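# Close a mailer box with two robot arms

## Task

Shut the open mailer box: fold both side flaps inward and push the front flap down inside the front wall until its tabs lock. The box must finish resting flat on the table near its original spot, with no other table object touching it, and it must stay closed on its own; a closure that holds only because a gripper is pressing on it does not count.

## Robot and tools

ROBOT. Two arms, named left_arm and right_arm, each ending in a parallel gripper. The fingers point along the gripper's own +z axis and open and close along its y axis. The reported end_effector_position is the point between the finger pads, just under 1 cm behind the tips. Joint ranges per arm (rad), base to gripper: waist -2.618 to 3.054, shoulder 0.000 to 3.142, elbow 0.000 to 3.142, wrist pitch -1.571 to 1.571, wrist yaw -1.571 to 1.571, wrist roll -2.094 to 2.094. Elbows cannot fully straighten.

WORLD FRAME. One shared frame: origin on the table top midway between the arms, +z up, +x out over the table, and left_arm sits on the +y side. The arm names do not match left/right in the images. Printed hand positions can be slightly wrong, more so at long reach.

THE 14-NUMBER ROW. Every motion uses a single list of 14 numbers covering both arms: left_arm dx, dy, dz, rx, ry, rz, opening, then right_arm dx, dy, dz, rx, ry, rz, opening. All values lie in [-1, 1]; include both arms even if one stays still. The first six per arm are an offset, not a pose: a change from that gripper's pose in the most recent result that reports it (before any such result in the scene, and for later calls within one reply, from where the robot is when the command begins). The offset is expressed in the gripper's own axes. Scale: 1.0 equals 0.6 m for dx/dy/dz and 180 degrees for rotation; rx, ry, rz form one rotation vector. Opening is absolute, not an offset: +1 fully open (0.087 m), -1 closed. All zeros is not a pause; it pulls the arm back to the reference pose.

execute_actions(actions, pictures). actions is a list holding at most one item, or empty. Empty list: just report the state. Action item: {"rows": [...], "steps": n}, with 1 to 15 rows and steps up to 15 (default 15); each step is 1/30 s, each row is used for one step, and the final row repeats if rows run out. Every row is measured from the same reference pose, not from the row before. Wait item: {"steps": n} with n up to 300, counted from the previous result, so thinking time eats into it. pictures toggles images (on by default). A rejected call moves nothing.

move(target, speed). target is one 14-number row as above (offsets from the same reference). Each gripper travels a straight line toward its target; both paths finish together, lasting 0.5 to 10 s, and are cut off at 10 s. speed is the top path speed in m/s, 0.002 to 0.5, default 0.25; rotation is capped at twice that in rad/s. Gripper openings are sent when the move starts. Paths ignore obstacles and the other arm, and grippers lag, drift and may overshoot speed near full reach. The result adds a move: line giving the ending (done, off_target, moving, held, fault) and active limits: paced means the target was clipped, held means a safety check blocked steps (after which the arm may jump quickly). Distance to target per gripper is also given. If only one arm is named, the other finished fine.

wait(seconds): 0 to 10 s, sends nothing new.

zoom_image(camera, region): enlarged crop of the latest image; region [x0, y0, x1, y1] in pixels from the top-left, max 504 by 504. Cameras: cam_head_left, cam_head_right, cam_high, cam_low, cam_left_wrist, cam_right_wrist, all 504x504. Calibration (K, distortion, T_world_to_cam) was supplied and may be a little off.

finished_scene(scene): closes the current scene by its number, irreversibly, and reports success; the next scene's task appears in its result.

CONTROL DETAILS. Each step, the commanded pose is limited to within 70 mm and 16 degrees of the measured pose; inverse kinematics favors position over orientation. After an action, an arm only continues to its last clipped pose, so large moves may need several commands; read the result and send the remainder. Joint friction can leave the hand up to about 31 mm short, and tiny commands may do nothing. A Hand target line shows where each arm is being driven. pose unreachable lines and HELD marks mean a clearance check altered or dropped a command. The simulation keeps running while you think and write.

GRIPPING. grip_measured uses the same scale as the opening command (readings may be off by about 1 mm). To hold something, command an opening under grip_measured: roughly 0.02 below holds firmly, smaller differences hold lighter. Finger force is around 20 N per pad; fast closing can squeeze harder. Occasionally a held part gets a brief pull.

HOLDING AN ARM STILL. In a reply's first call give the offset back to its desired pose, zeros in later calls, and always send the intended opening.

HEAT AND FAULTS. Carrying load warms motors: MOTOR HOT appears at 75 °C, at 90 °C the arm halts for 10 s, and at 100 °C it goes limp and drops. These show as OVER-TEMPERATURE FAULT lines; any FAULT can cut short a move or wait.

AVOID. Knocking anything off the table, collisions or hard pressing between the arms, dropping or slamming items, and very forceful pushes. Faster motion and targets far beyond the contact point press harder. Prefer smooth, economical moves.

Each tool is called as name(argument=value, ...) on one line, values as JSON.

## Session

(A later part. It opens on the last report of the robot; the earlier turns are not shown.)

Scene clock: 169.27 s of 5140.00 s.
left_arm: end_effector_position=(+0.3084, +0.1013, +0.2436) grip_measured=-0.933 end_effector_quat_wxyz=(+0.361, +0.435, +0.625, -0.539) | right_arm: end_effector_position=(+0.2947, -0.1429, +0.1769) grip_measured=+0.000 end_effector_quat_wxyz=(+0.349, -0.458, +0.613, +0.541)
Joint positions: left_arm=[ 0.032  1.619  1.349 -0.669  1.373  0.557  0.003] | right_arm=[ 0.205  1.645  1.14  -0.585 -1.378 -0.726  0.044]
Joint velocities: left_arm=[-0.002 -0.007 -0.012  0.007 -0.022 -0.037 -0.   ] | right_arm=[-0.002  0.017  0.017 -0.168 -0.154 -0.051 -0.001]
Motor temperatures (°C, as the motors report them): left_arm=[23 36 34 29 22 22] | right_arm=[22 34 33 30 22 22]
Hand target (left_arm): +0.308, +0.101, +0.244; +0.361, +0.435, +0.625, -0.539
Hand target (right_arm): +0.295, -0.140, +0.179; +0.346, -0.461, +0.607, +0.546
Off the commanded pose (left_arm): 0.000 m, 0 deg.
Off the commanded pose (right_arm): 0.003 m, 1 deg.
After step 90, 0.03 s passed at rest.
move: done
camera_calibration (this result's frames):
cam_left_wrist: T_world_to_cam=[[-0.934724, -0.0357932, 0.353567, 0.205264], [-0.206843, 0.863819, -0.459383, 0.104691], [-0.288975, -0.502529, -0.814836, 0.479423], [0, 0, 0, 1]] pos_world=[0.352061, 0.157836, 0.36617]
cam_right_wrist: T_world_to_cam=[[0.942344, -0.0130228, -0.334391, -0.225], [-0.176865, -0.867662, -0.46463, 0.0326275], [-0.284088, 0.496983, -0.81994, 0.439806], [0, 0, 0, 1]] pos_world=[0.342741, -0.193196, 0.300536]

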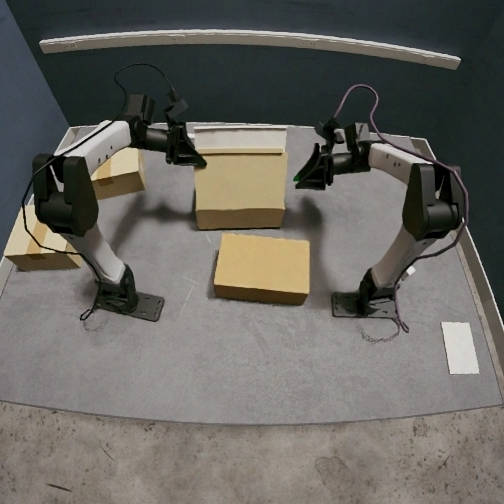

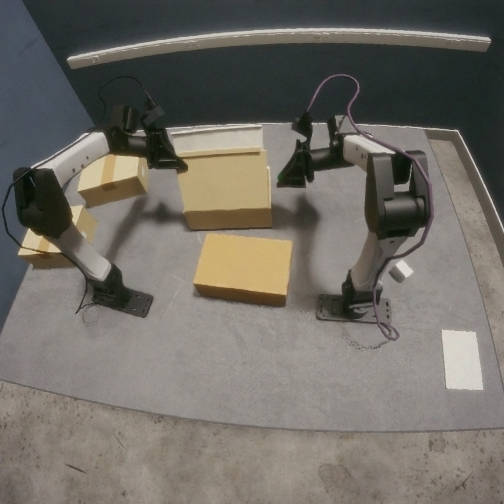

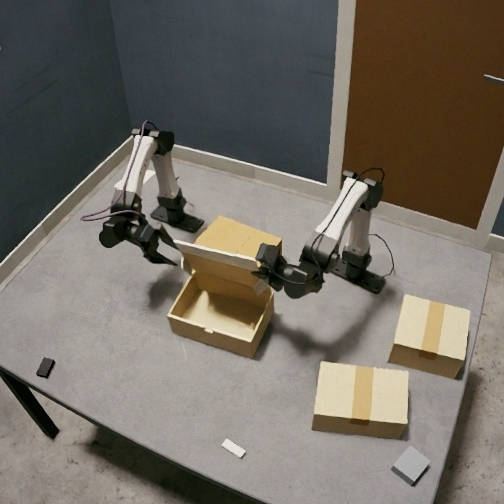

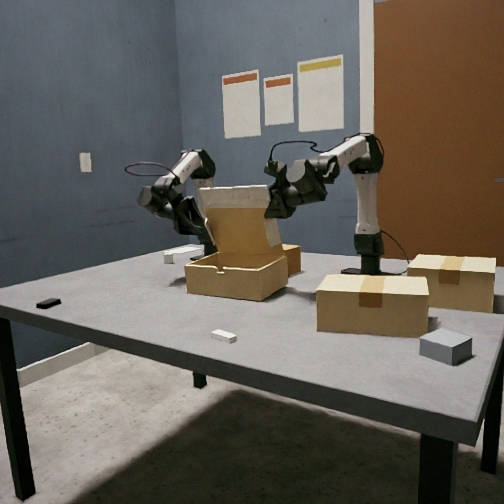

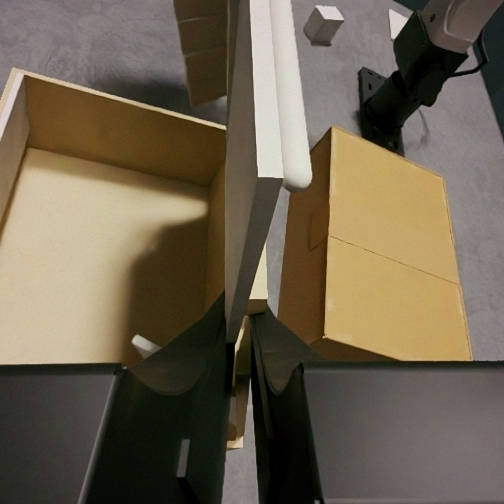

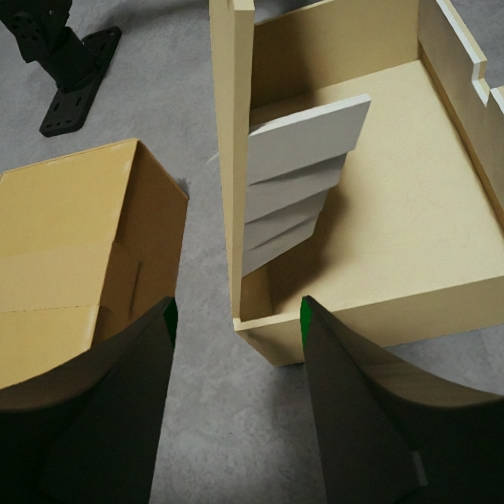

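move(target=[0,0,0,0,0,0,-1, 0,0,0.12,0,0,0,0], speed=0.08)

Scene clock: 176.60 s of 5140.00 s.
left_arm: end_effector_position=(+0.3099, +0.1027, +0.2428) grip_measured=-0.933 end_effector_quat_wxyz=(+0.362, +0.433, +0.628, -0.536) | right_arm: end_effector_position=(+0.2946, -0.0766, +0.1645) grip_measured=+0.000 end_effector_quat_wxyz=(+0.349, -0.459, +0.618, +0.535)
Joint positions: left_arm=[ 0.036  1.619  1.349 -0.669  1.367  0.557  0.003] | right_arm=[ 0.406  1.645  0.991  0.088 -1.219 -0.184  0.044]
Joint velocities: left_arm=[ 0.007  0.022  0.002  0.007  0.051  0.037 -0.   ] | right_arm=[ 0.032 -0.022 -0.017  0.007  0.022  0.066 -0.   ]
Motor temperatures (°C, as the motors report them): left_arm=[23 36 34 29 22 22] | right_arm=[22 34 33 29 22 22]
Hand target (left_arm): +0.308, +0.101, +0.244; +0.361, +0.435, +0.625, -0.539
Hand target (right_arm): +0.290, -0.073, +0.163; +0.347, -0.461, +0.613, +0.540
Off the commanded pose (left_arm): 0.002 m, 1 deg.
Off the commanded pose (right_arm): 0.007 m, 1 deg.
After step 90, 2.90 s passed at rest.
move: done
camera_calibration (this result's frames):
cam_left_wrist: T_world_to_cam=[[-0.934659, -0.044449, 0.352755, 0.208026], [-0.21295, 0.864497, -0.4553, 0.104201], [-0.284718, -0.500669, -0.817475, 0.479021], [0, 0, 0, 1]] pos_world=[0.353009, 0.158996, 0.365648]
cam_right_wrist: T_world_to_cam=[[0.942842, -0.0264226, -0.33219, -0.229715], [-0.183689, -0.87294, -0.451923, 0.0838553], [-0.278041, 0.487112, -0.827898, 0.395475], [0, 0, 0, 1]] pos_world=[0.341946, -0.125509, 0.289]

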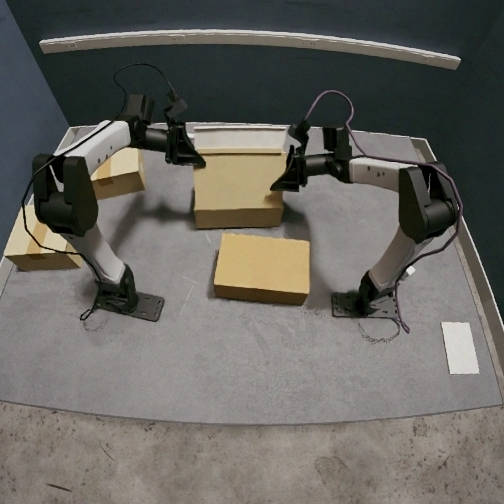

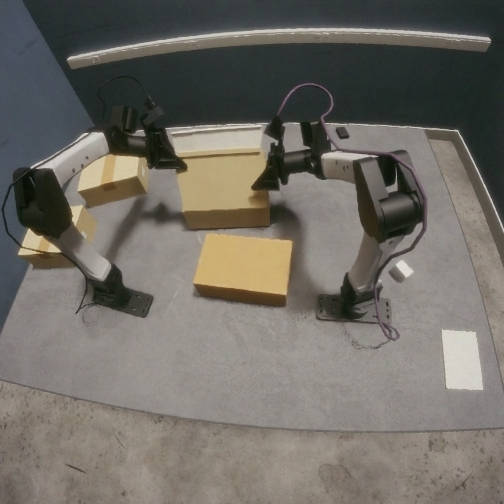

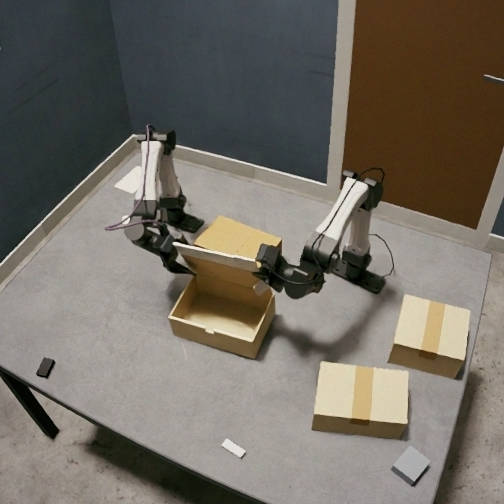

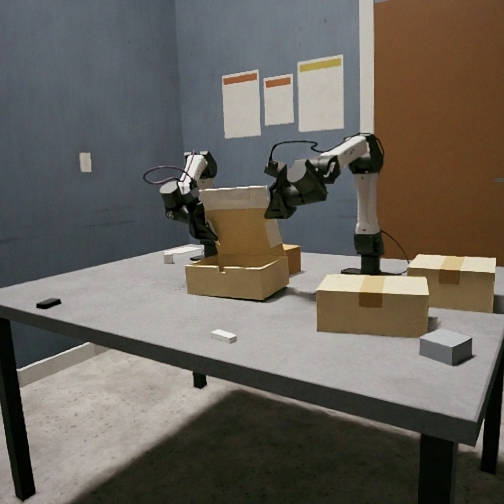

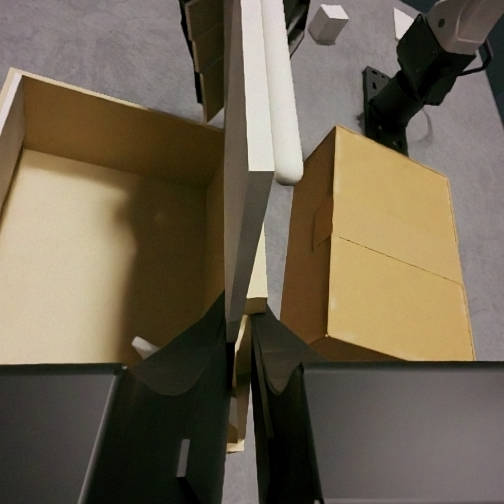

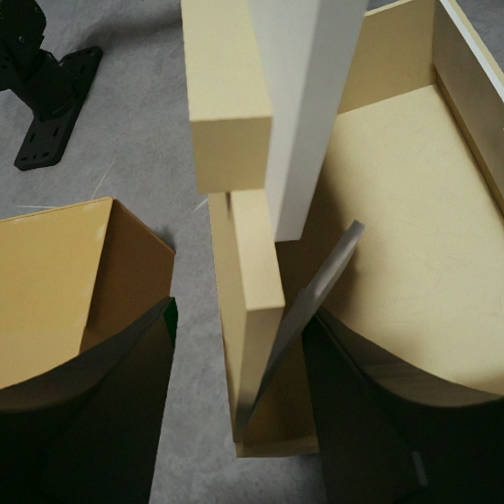

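move(target=[0,0,0,0,0,0,-1, 0,0,0,0,0,0,-0.7])

move(target=[0,0,0,0,0,0,-1, 0,0,0,0,0,0,0.2])

move(target=[0,0,0,0,0,0,-1, 0,0,-0.15,0,0,0,0.2], speed=0.1)

Scene clock: 179.50 s of 5140.00 s.
left_arm: end_effector_position=(+0.3098, +0.1026, +0.2430) grip_measured=-0.933 end_effector_quat_wxyz=(+0.362, +0.434, +0.627, -0.536) | right_arm: end_effector_position=(+0.2947, -0.0764, +0.1652) grip_measured=-0.699 end_effector_quat_wxyz=(+0.348, -0.457, +0.619, +0.536)
Joint positions: left_arm=[ 0.036  1.619  1.349 -0.669  1.369  0.558  0.003] | right_arm=[ 0.406  1.645  0.989  0.096 -1.22  -0.173  0.013]
Joint velocities: left_arm=[ 0.017  0.012 -0.002 -0.007 -0.11  -0.037 -0.001] | right_arm=[-0.012 -0.002 -0.002  0.007  0.022 -0.037  0.   ]
Motor temperatures (°C, as the motors report them): left_arm=[22 36 34 29 22 22] | right_arm=[21 34 33 29 22 22]
Hand target (left_arm): +0.310, +0.103, +0.243; +0.362, +0.433, +0.628, -0.536
Hand target (right_arm): +0.295, -0.077, +0.165; +0.349, -0.458, +0.618, +0.535
Off the commanded pose (left_arm): 0.000 m, 0 deg.
Off the commanded pose (right_arm): 0.001 m, 0 deg.
move: done
camera_calibration (this result's frames):
cam_left_wrist: T_world_to_cam=[[-0.935176, -0.0426628, 0.351605, 0.208086], [-0.211221, 0.86405, -0.45695, 0.104283], [-0.28431, -0.501595, -0.81705, 0.479023], [0, 0, 0, 1]] pos_world=[0.352814, 0.159047, 0.365874]
cam_right_wrist: T_world_to_cam=[[0.941524, -0.026894, -0.335872, -0.228625], [-0.186579, -0.87165, -0.453226, 0.0855622], [-0.280574, 0.48939, -0.825697, 0.396485], [0, 0, 0, 1]] pos_world=[0.342464, -0.125604, 0.289366]

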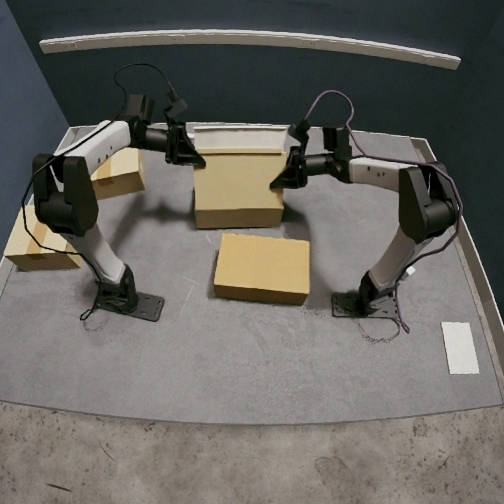

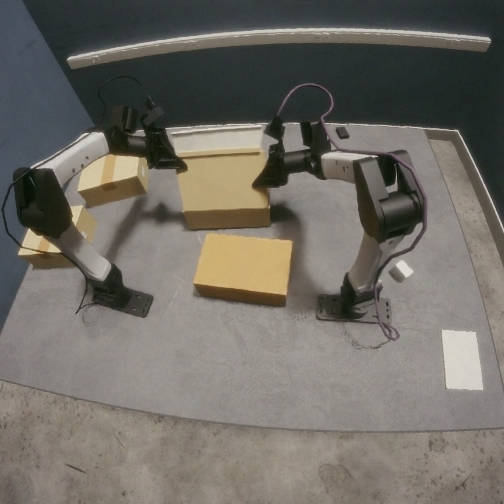

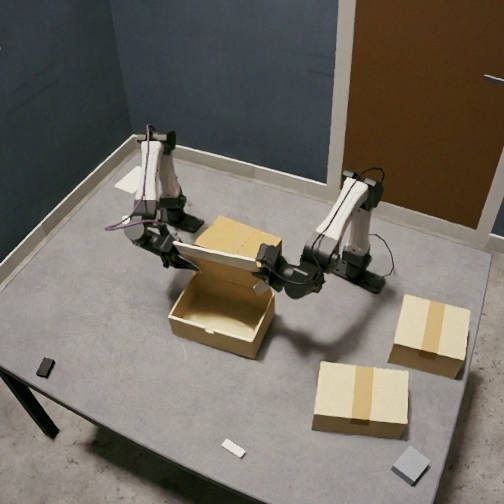

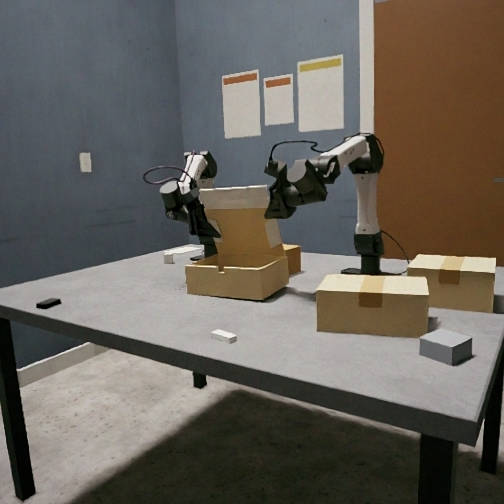

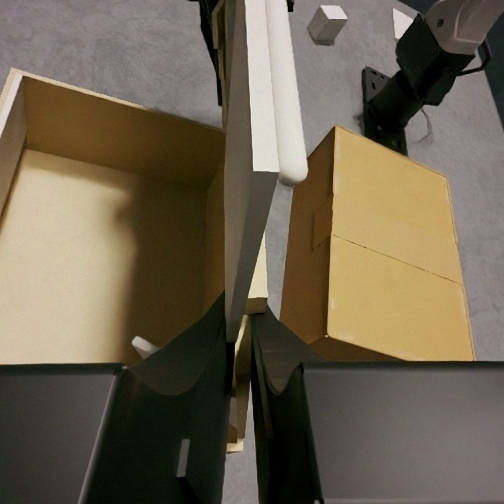

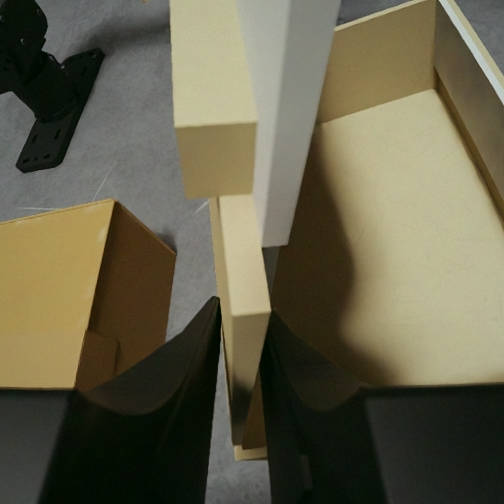

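Scene clock: 180.00 s of 5140.00 s.
left_arm: end_effector_position=(+0.3098, +0.1026, +0.2430) grip_measured=-0.933 end_effector_quat_wxyz=(+0.362, +0.434, +0.627, -0.536) | right_arm: end_effector_position=(+0.2947, -0.0764, +0.1652) grip_measured=+0.200 end_effector_quat_wxyz=(+0.348, -0.457, +0.619, +0.536)
Joint positions: left_arm=[ 0.036  1.619  1.349 -0.669  1.369  0.558  0.003] | right_arm=[ 0.406  1.645  0.989  0.096 -1.22  -0.173  0.052]
Joint velocities: left_arm=[-0.007  0.002  0.007  0.022  0.007 -0.022 -0.   ] | right_arm=[-0.002  0.002  0.002  0.037  0.022  0.022  0.   ]
Motor temperatures (°C, as the motors report them): left_arm=[22 36 34 29 22 22] | right_arm=[21 34 33 29 22 22]
Hand target (left_arm): +0.310, +0.103, +0.243; +0.362, +0.434, +0.627, -0.536
Hand target (right_arm): +0.295, -0.076, +0.165; +0.348, -0.457, +0.619, +0.536
Off the commanded pose (left_arm): 0.000 m, 0 deg.
Off the commanded pose (right_arm): 0.000 m, 0 deg.
move: done
camera_calibration (this result's frames):
cam_left_wrist: T_world_to_cam=[[-0.935176, -0.0426628, 0.351605, 0.208086], [-0.211221, 0.86405, -0.45695, 0.104283], [-0.28431, -0.501595, -0.81705, 0.479023], [0, 0, 0, 1]] pos_world=[0.352814, 0.159047, 0.365874]
cam_right_wrist: T_world_to_cam=[[0.941524, -0.026894, -0.335872, -0.228625], [-0.186579, -0.87165, -0.453226, 0.0855622], [-0.280574, 0.48939, -0.825697, 0.396485], [0, 0, 0, 1]] pos_world=[0.342464, -0.125604, 0.289366]

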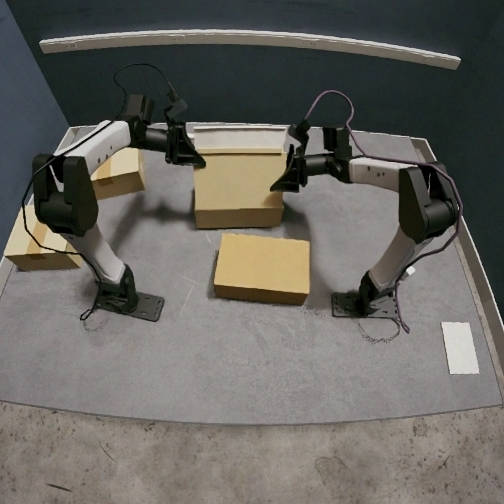

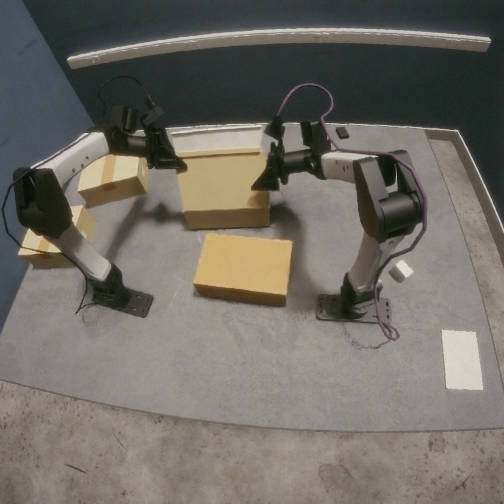

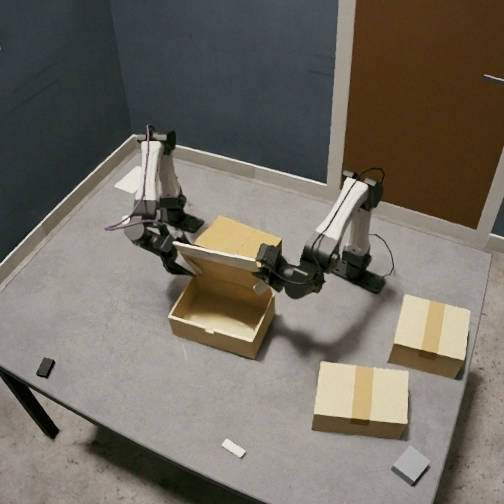

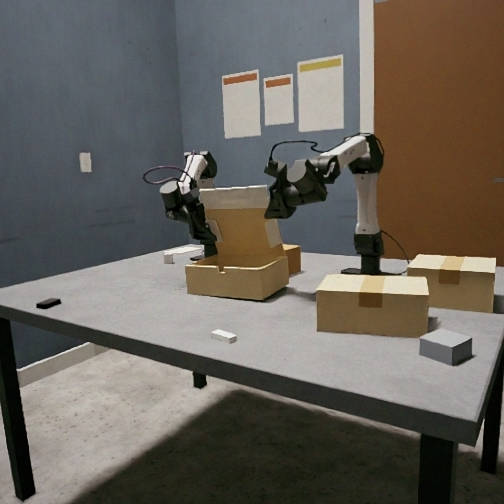

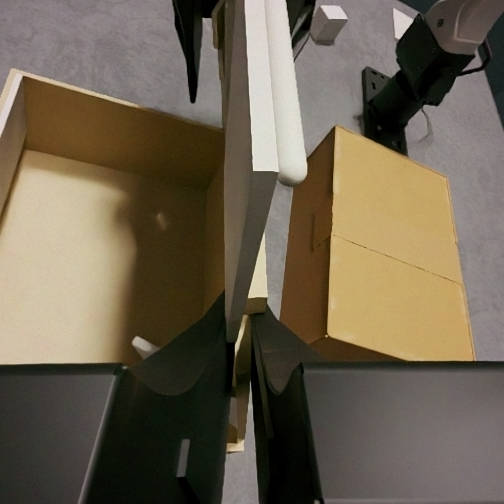

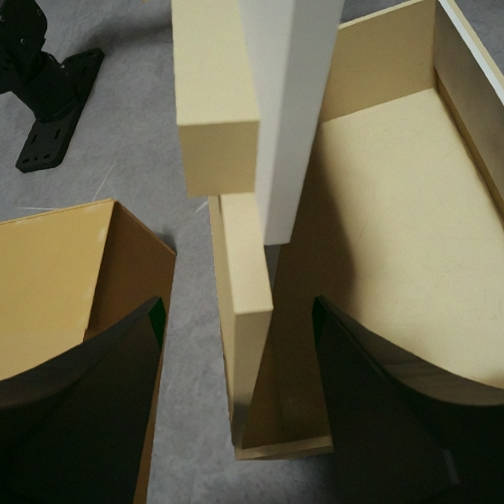

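Scene clock: 181.83 s of 5140.00 s.
left_arm: end_effector_position=(+0.3098, +0.1026, +0.2430) grip_measured=-0.933 end_effector_quat_wxyz=(+0.362, +0.434, +0.627, -0.536) | right_arm: end_effector_position=(+0.2976, -0.1634, +0.1822) grip_measured=+0.200 end_effector_quat_wxyz=(+0.355, -0.452, +0.620, +0.535)
Joint positions: left_arm=[ 0.036  1.619  1.349 -0.669  1.369  0.558  0.003] | right_arm=[ 0.14   1.673  1.221 -0.847 -1.386 -0.94   0.052]
Joint velocities: left_arm=[-0.012 -0.007 -0.012  0.022 -0.022 -0.051  0.   ] | right_arm=[-0.012  0.002  0.037 -0.154  0.037 -0.11  -0.   ]
Motor temperatures (°C, as the motors report them): left_arm=[22 36 34 29 22 22] | right_arm=[21 34 33 29 22 22]
Hand target (left_arm): +0.310, +0.103, +0.243; +0.362, +0.434, +0.627, -0.536
Hand target (right_arm): +0.300, -0.163, +0.183; +0.352, -0.453, +0.619, +0.536
Off the commanded pose (left_arm): 0.000 m, 0 deg.
Off the commanded pose (right_arm): 0.003 m, 1 deg.
move: done
camera_calibration (this result's frames):
cam_left_wrist: T_world_to_cam=[[-0.935176, -0.0426628, 0.351605, 0.208086], [-0.211221, 0.86405, -0.45695, 0.104283], [-0.28431, -0.501595, -0.81705, 0.479023], [0, 0, 0, 1]] pos_world=[0.352814, 0.159047, 0.365874]
cam_right_wrist: T_world_to_cam=[[0.94229, -0.0379788, -0.332638, -0.230558], [-0.196958, -0.866316, -0.459026, 0.0229469], [-0.270736, 0.498051, -0.8238, 0.452079], [0, 0, 0, 1]] pos_world=[0.344166, -0.214035, 0.306263]

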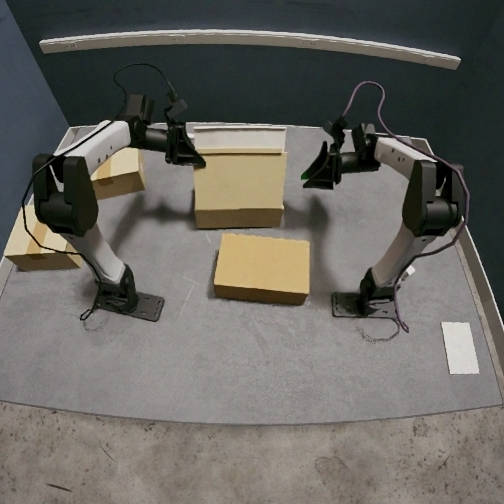

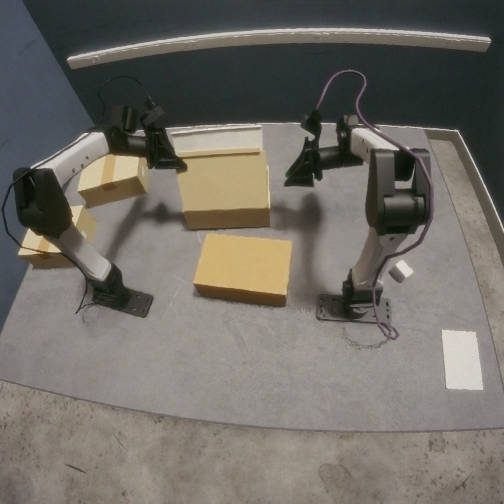

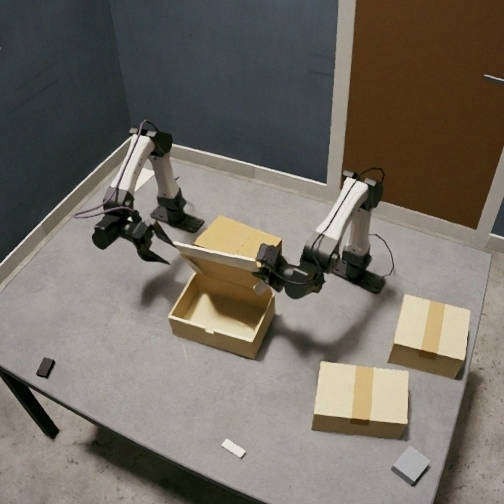

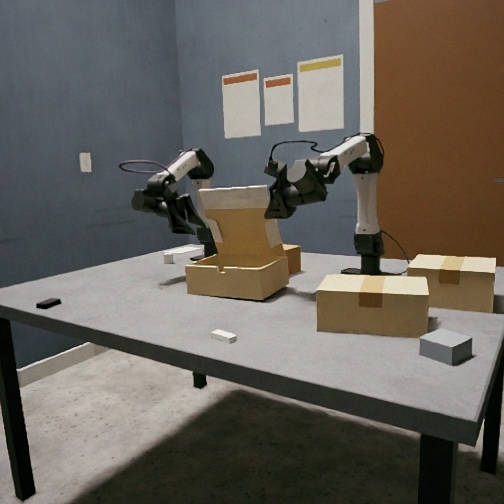

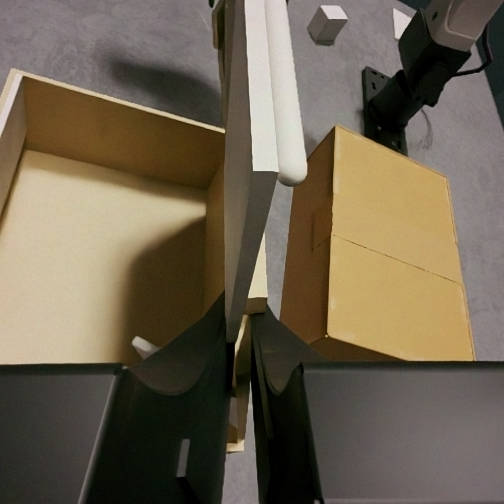

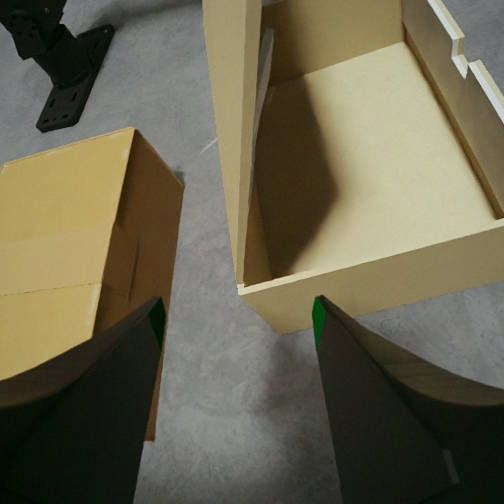

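move(target=[0,0,0,0,0,0,-1, -0.28,0.08,0,0,0,0,-1], speed=0.15)

move(target=[0,0,0,0,0,0,-1, 0,0,0.2,0,0,0,-1], speed=0.15)

Scene clock: 187.77 s of 5140.00 s.
left_arm: end_effector_position=(+0.3098, +0.1026, +0.2430) grip_measured=-0.933 end_effector_quat_wxyz=(+0.362, +0.434, +0.627, -0.536) | right_arm: end_effector_position=(+0.3091, -0.1338, +0.3533) grip_measured=-0.985 end_effector_quat_wxyz=(+0.357, -0.450, +0.619, +0.535)
Joint positions: left_arm=[ 0.036  1.619  1.349 -0.669  1.369  0.558  0.003] | right_arm=[ 0.226  1.692  1.877 -1.079 -1.348 -0.528  0.001]
Joint velocities: left_arm=[ 0.012  0.012  0.012 -0.066  0.022  0.007 -0.   ] | right_arm=[ 0.012  0.002  0.012 -0.037 -0.066  0.022 -0.001]
Motor temperatures (°C, as the motors report them): left_arm=[22 36 35 29 22 22] | right_arm=[21 34 34 29 23 22]
Hand target (left_arm): +0.310, +0.103, +0.243; +0.362, +0.434, +0.627, -0.536
Hand target (right_arm): +0.310, -0.131, +0.353; +0.354, -0.453, +0.620, +0.534
Off the commanded pose (left_arm): 0.000 m, 0 deg.
Off the commanded pose (right_arm): 0.002 m, 0 deg.
After step 90, 0.93 s passed at rest.
move: done
camera_calibration (this result's frames):
cam_left_wrist: T_world_to_cam=[[-0.935176, -0.0426628, 0.351605, 0.208086], [-0.211221, 0.86405, -0.45695, 0.104283], [-0.28431, -0.501595, -0.81705, 0.479023], [0, 0, 0, 1]] pos_world=[0.352814, 0.159047, 0.365874]
cam_right_wrist: T_world_to_cam=[[0.942567, -0.0413888, -0.331444, -0.184356], [-0.200891, -0.863008, -0.46353, 0.132643], [-0.266854, 0.503492, -0.821757, 0.580259], [0, 0, 0, 1]] pos_world=[0.35526, -0.185314, 0.477213]

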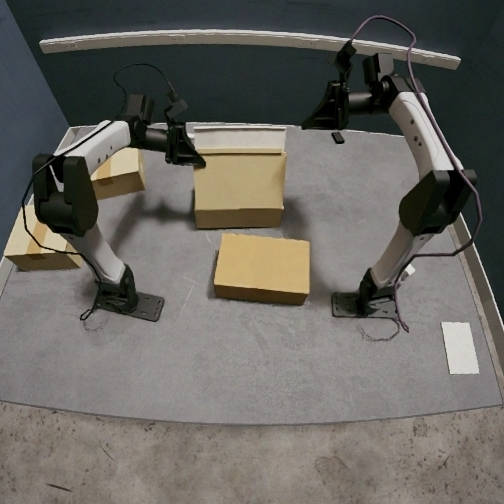

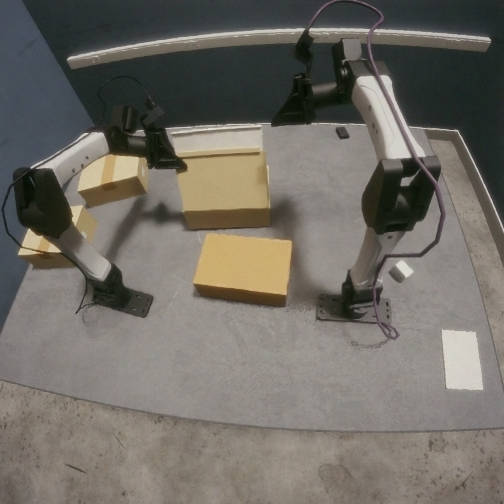

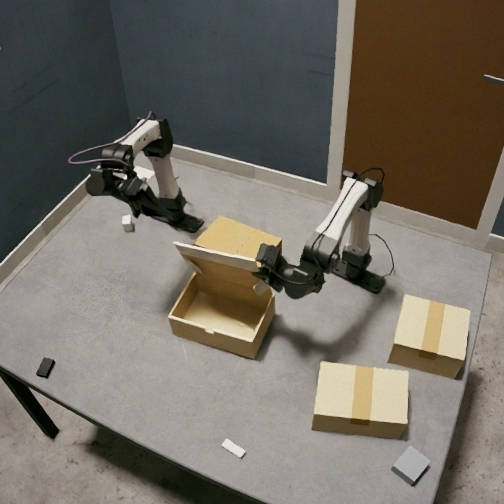

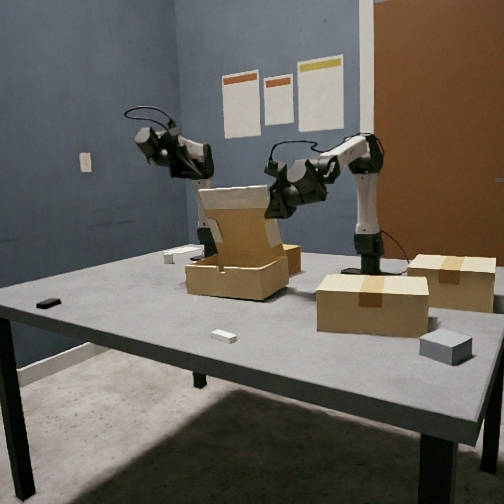

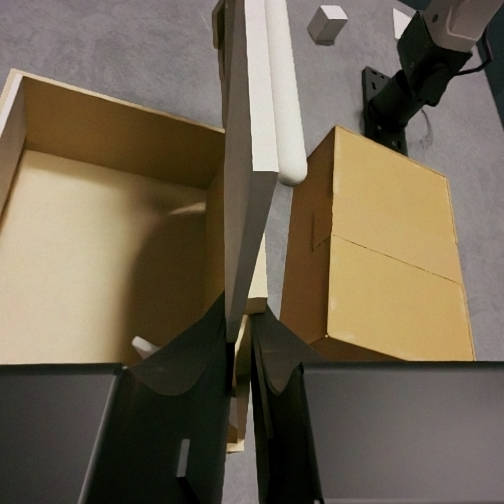

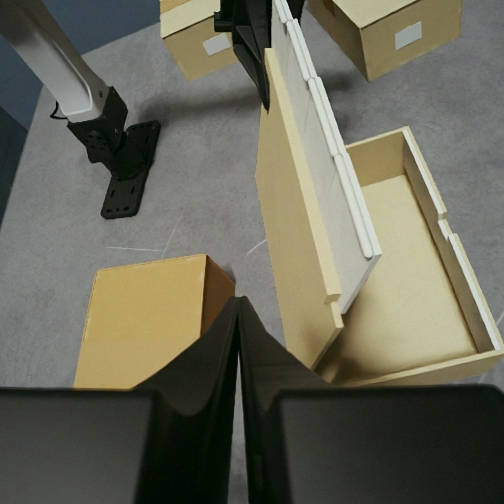

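Scene clock: 189.30 s of 5140.00 s.
left_arm: end_effector_position=(+0.3098, +0.1026, +0.2430) grip_measured=-0.933 end_effector_quat_wxyz=(+0.362, +0.434, +0.627, -0.536) | right_arm: end_effector_position=(+0.3055, -0.0173, +0.3312) grip_measured=-0.985 end_effector_quat_wxyz=(+0.352, -0.455, +0.620, +0.534)
Joint positions: left_arm=[ 0.036  1.619  1.349 -0.669  1.369  0.558  0.003] | right_arm=[ 0.548  1.692  1.672 -0.382 -1.084 -0.004  0.001]
Joint velocities: left_arm=[ 0.022  0.002  0.002  0.007 -0.051  0.022  0.   ] | right_arm=[-0.017 -0.002 -0.017  0.037  0.051 -0.051 -0.   ]
Motor temperatures (°C, as the motors report them): left_arm=[22 36 35 29 22 22] | right_arm=[21 34 34 29 23 22]
Hand target (left_arm): +0.310, +0.103, +0.243; +0.362, +0.434, +0.627, -0.536
Hand target (right_arm): +0.305, -0.017, +0.331; +0.355, -0.452, +0.620, +0.533
Off the commanded pose (left_arm): 0.000 m, 0 deg.
Off the commanded pose (right_arm): 0.002 m, 1 deg.
move: done
camera_calibration (this result's frames):
cam_left_wrist: T_world_to_cam=[[-0.935176, -0.0426628, 0.351605, 0.208086], [-0.211221, 0.86405, -0.45695, 0.104283], [-0.28431, -0.501595, -0.81705, 0.479023], [0, 0, 0, 1]] pos_world=[0.352814, 0.159047, 0.365874]
cam_right_wrist: T_world_to_cam=[[0.942295, -0.0359692, -0.332847, -0.182822], [-0.193408, -0.870006, -0.453522, 0.216542], [-0.273266, 0.491727, -0.826759, 0.505875], [0, 0, 0, 1]] pos_world=[0.352392, -0.0669354, 0.455592]

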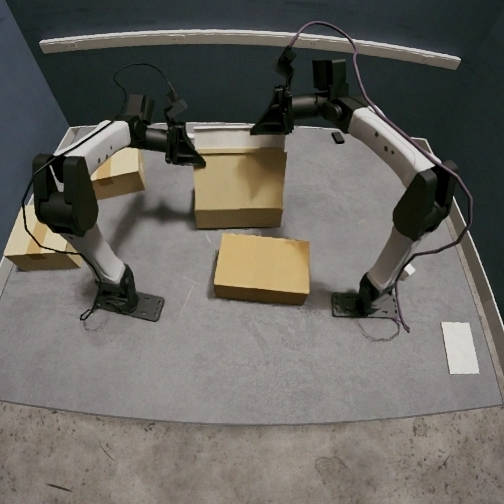

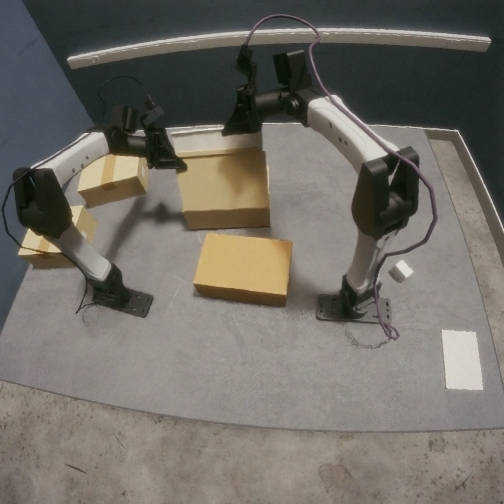

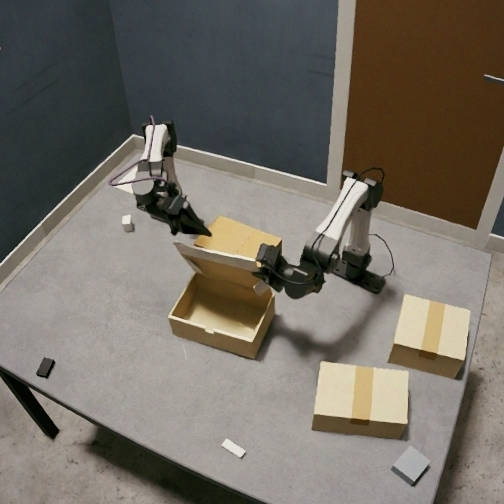

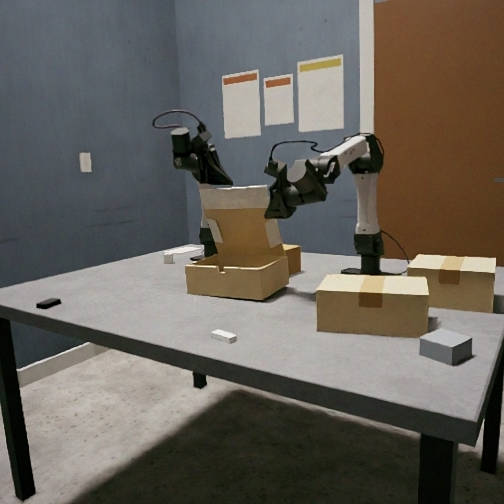

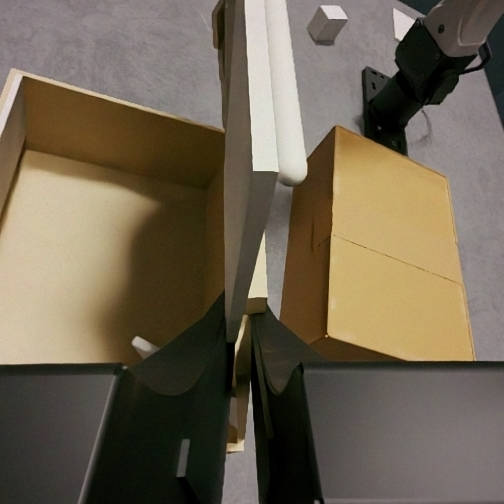

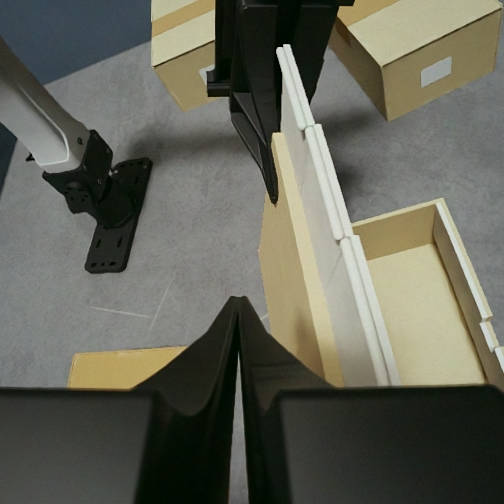

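move(target=[0,0,0,0,0,0,-1, 0.05,-0.14,0,0,0,0,-1], speed=0.07)

Scene clock: 192.03 s of 5140.00 s.
left_arm: end_effector_position=(+0.3106, +0.1030, +0.2419) grip_measured=-0.928 end_effector_quat_wxyz=(+0.361, +0.432, +0.631, -0.534) | right_arm: end_effector_position=(+0.3551, -0.0228, +0.2777) grip_measured=-0.985 end_effector_quat_wxyz=(+0.328, -0.453, +0.619, +0.551)
Joint positions: left_arm=[ 0.036  1.619  1.349 -0.669  1.359  0.554  0.003] | right_arm=[ 0.47   1.879  1.709 -0.337 -1.196 -0.076  0.001]
Joint velocities: left_arm=[ 0.002 -0.007 -0.007 -0.081  0.022 -0.007  0.   ] | right_arm=[-0.017  0.022  0.002  0.037 -0.095 -0.007 -0.001]
Motor temperatures (°C, as the motors report them): left_arm=[22 36 35 29 22 22] | right_arm=[21 34 34 29 22 22]
Hand target (left_arm): +0.310, +0.103, +0.243; +0.362, +0.434, +0.627, -0.536
Hand target (right_arm): +0.373, -0.025, +0.275; +0.352, -0.454, +0.620, +0.534
Off the commanded pose (left_arm): 0.001 m, 1 deg.
Off the commanded pose (right_arm): 0.019 m, 3 deg.
move: off_target (right_arm)
camera_calibration (this result's frames):
cam_left_wrist: T_world_to_cam=[[-0.933637, -0.0510219, 0.354568, 0.208916], [-0.218157, 0.866067, -0.449817, 0.103797], [-0.284129, -0.497317, -0.819723, 0.478641], [0, 0, 0, 1]] pos_world=[0.353692, 0.158801, 0.364967]
cam_right_wrist: T_world_to_cam=[[0.926782, -0.00151441, -0.375596, -0.229371], [-0.182438, -0.87592, -0.446633, 0.191078], [-0.328316, 0.482454, -0.812063, 0.493098], [0, 0, 0, 1]] pos_world=[0.409328, -0.0708756, 0.399618]

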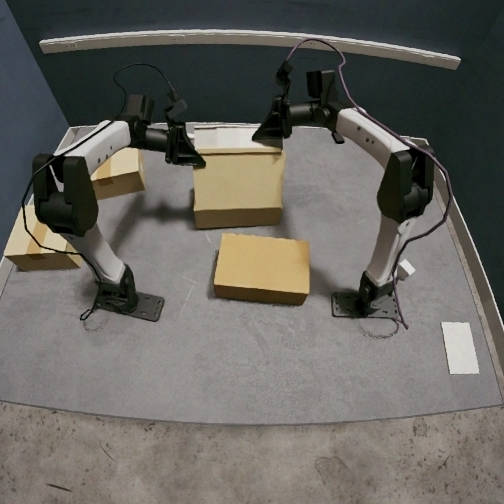

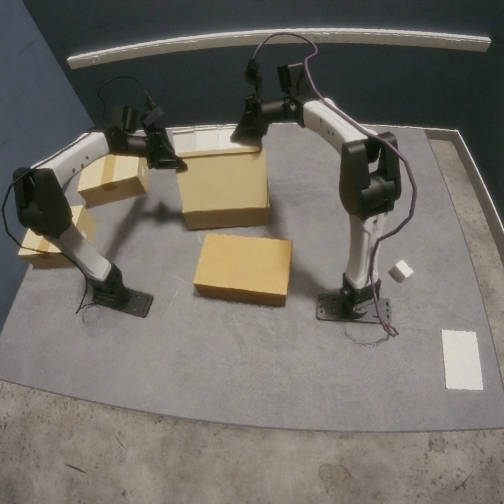

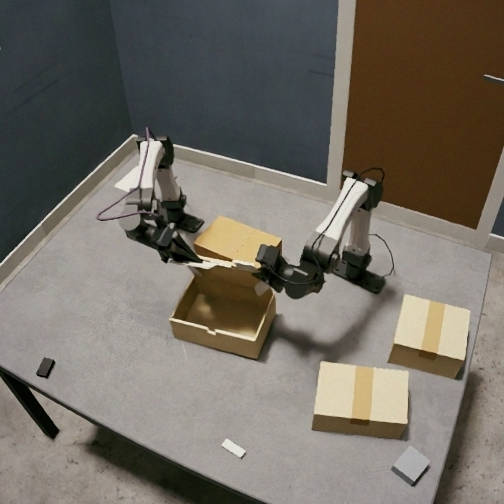

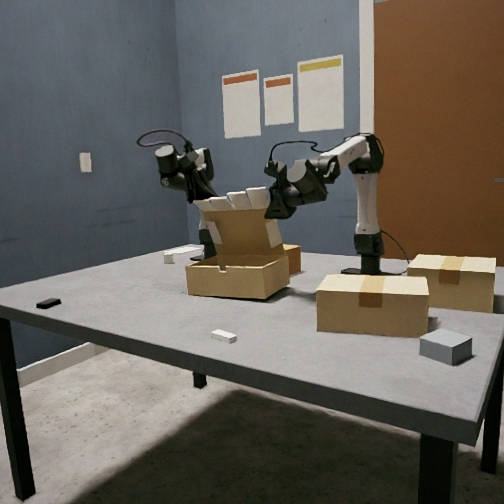

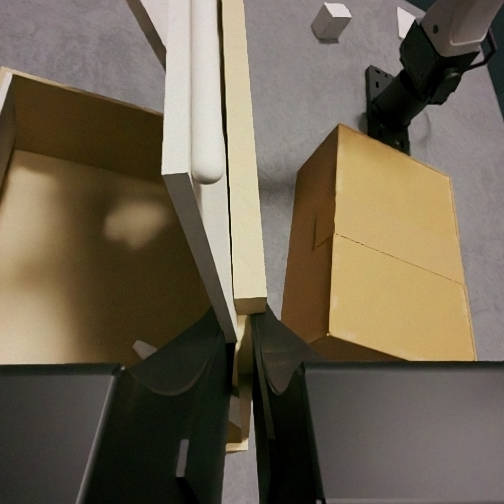

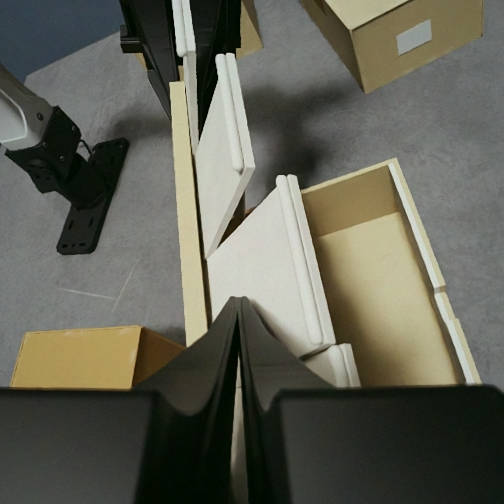

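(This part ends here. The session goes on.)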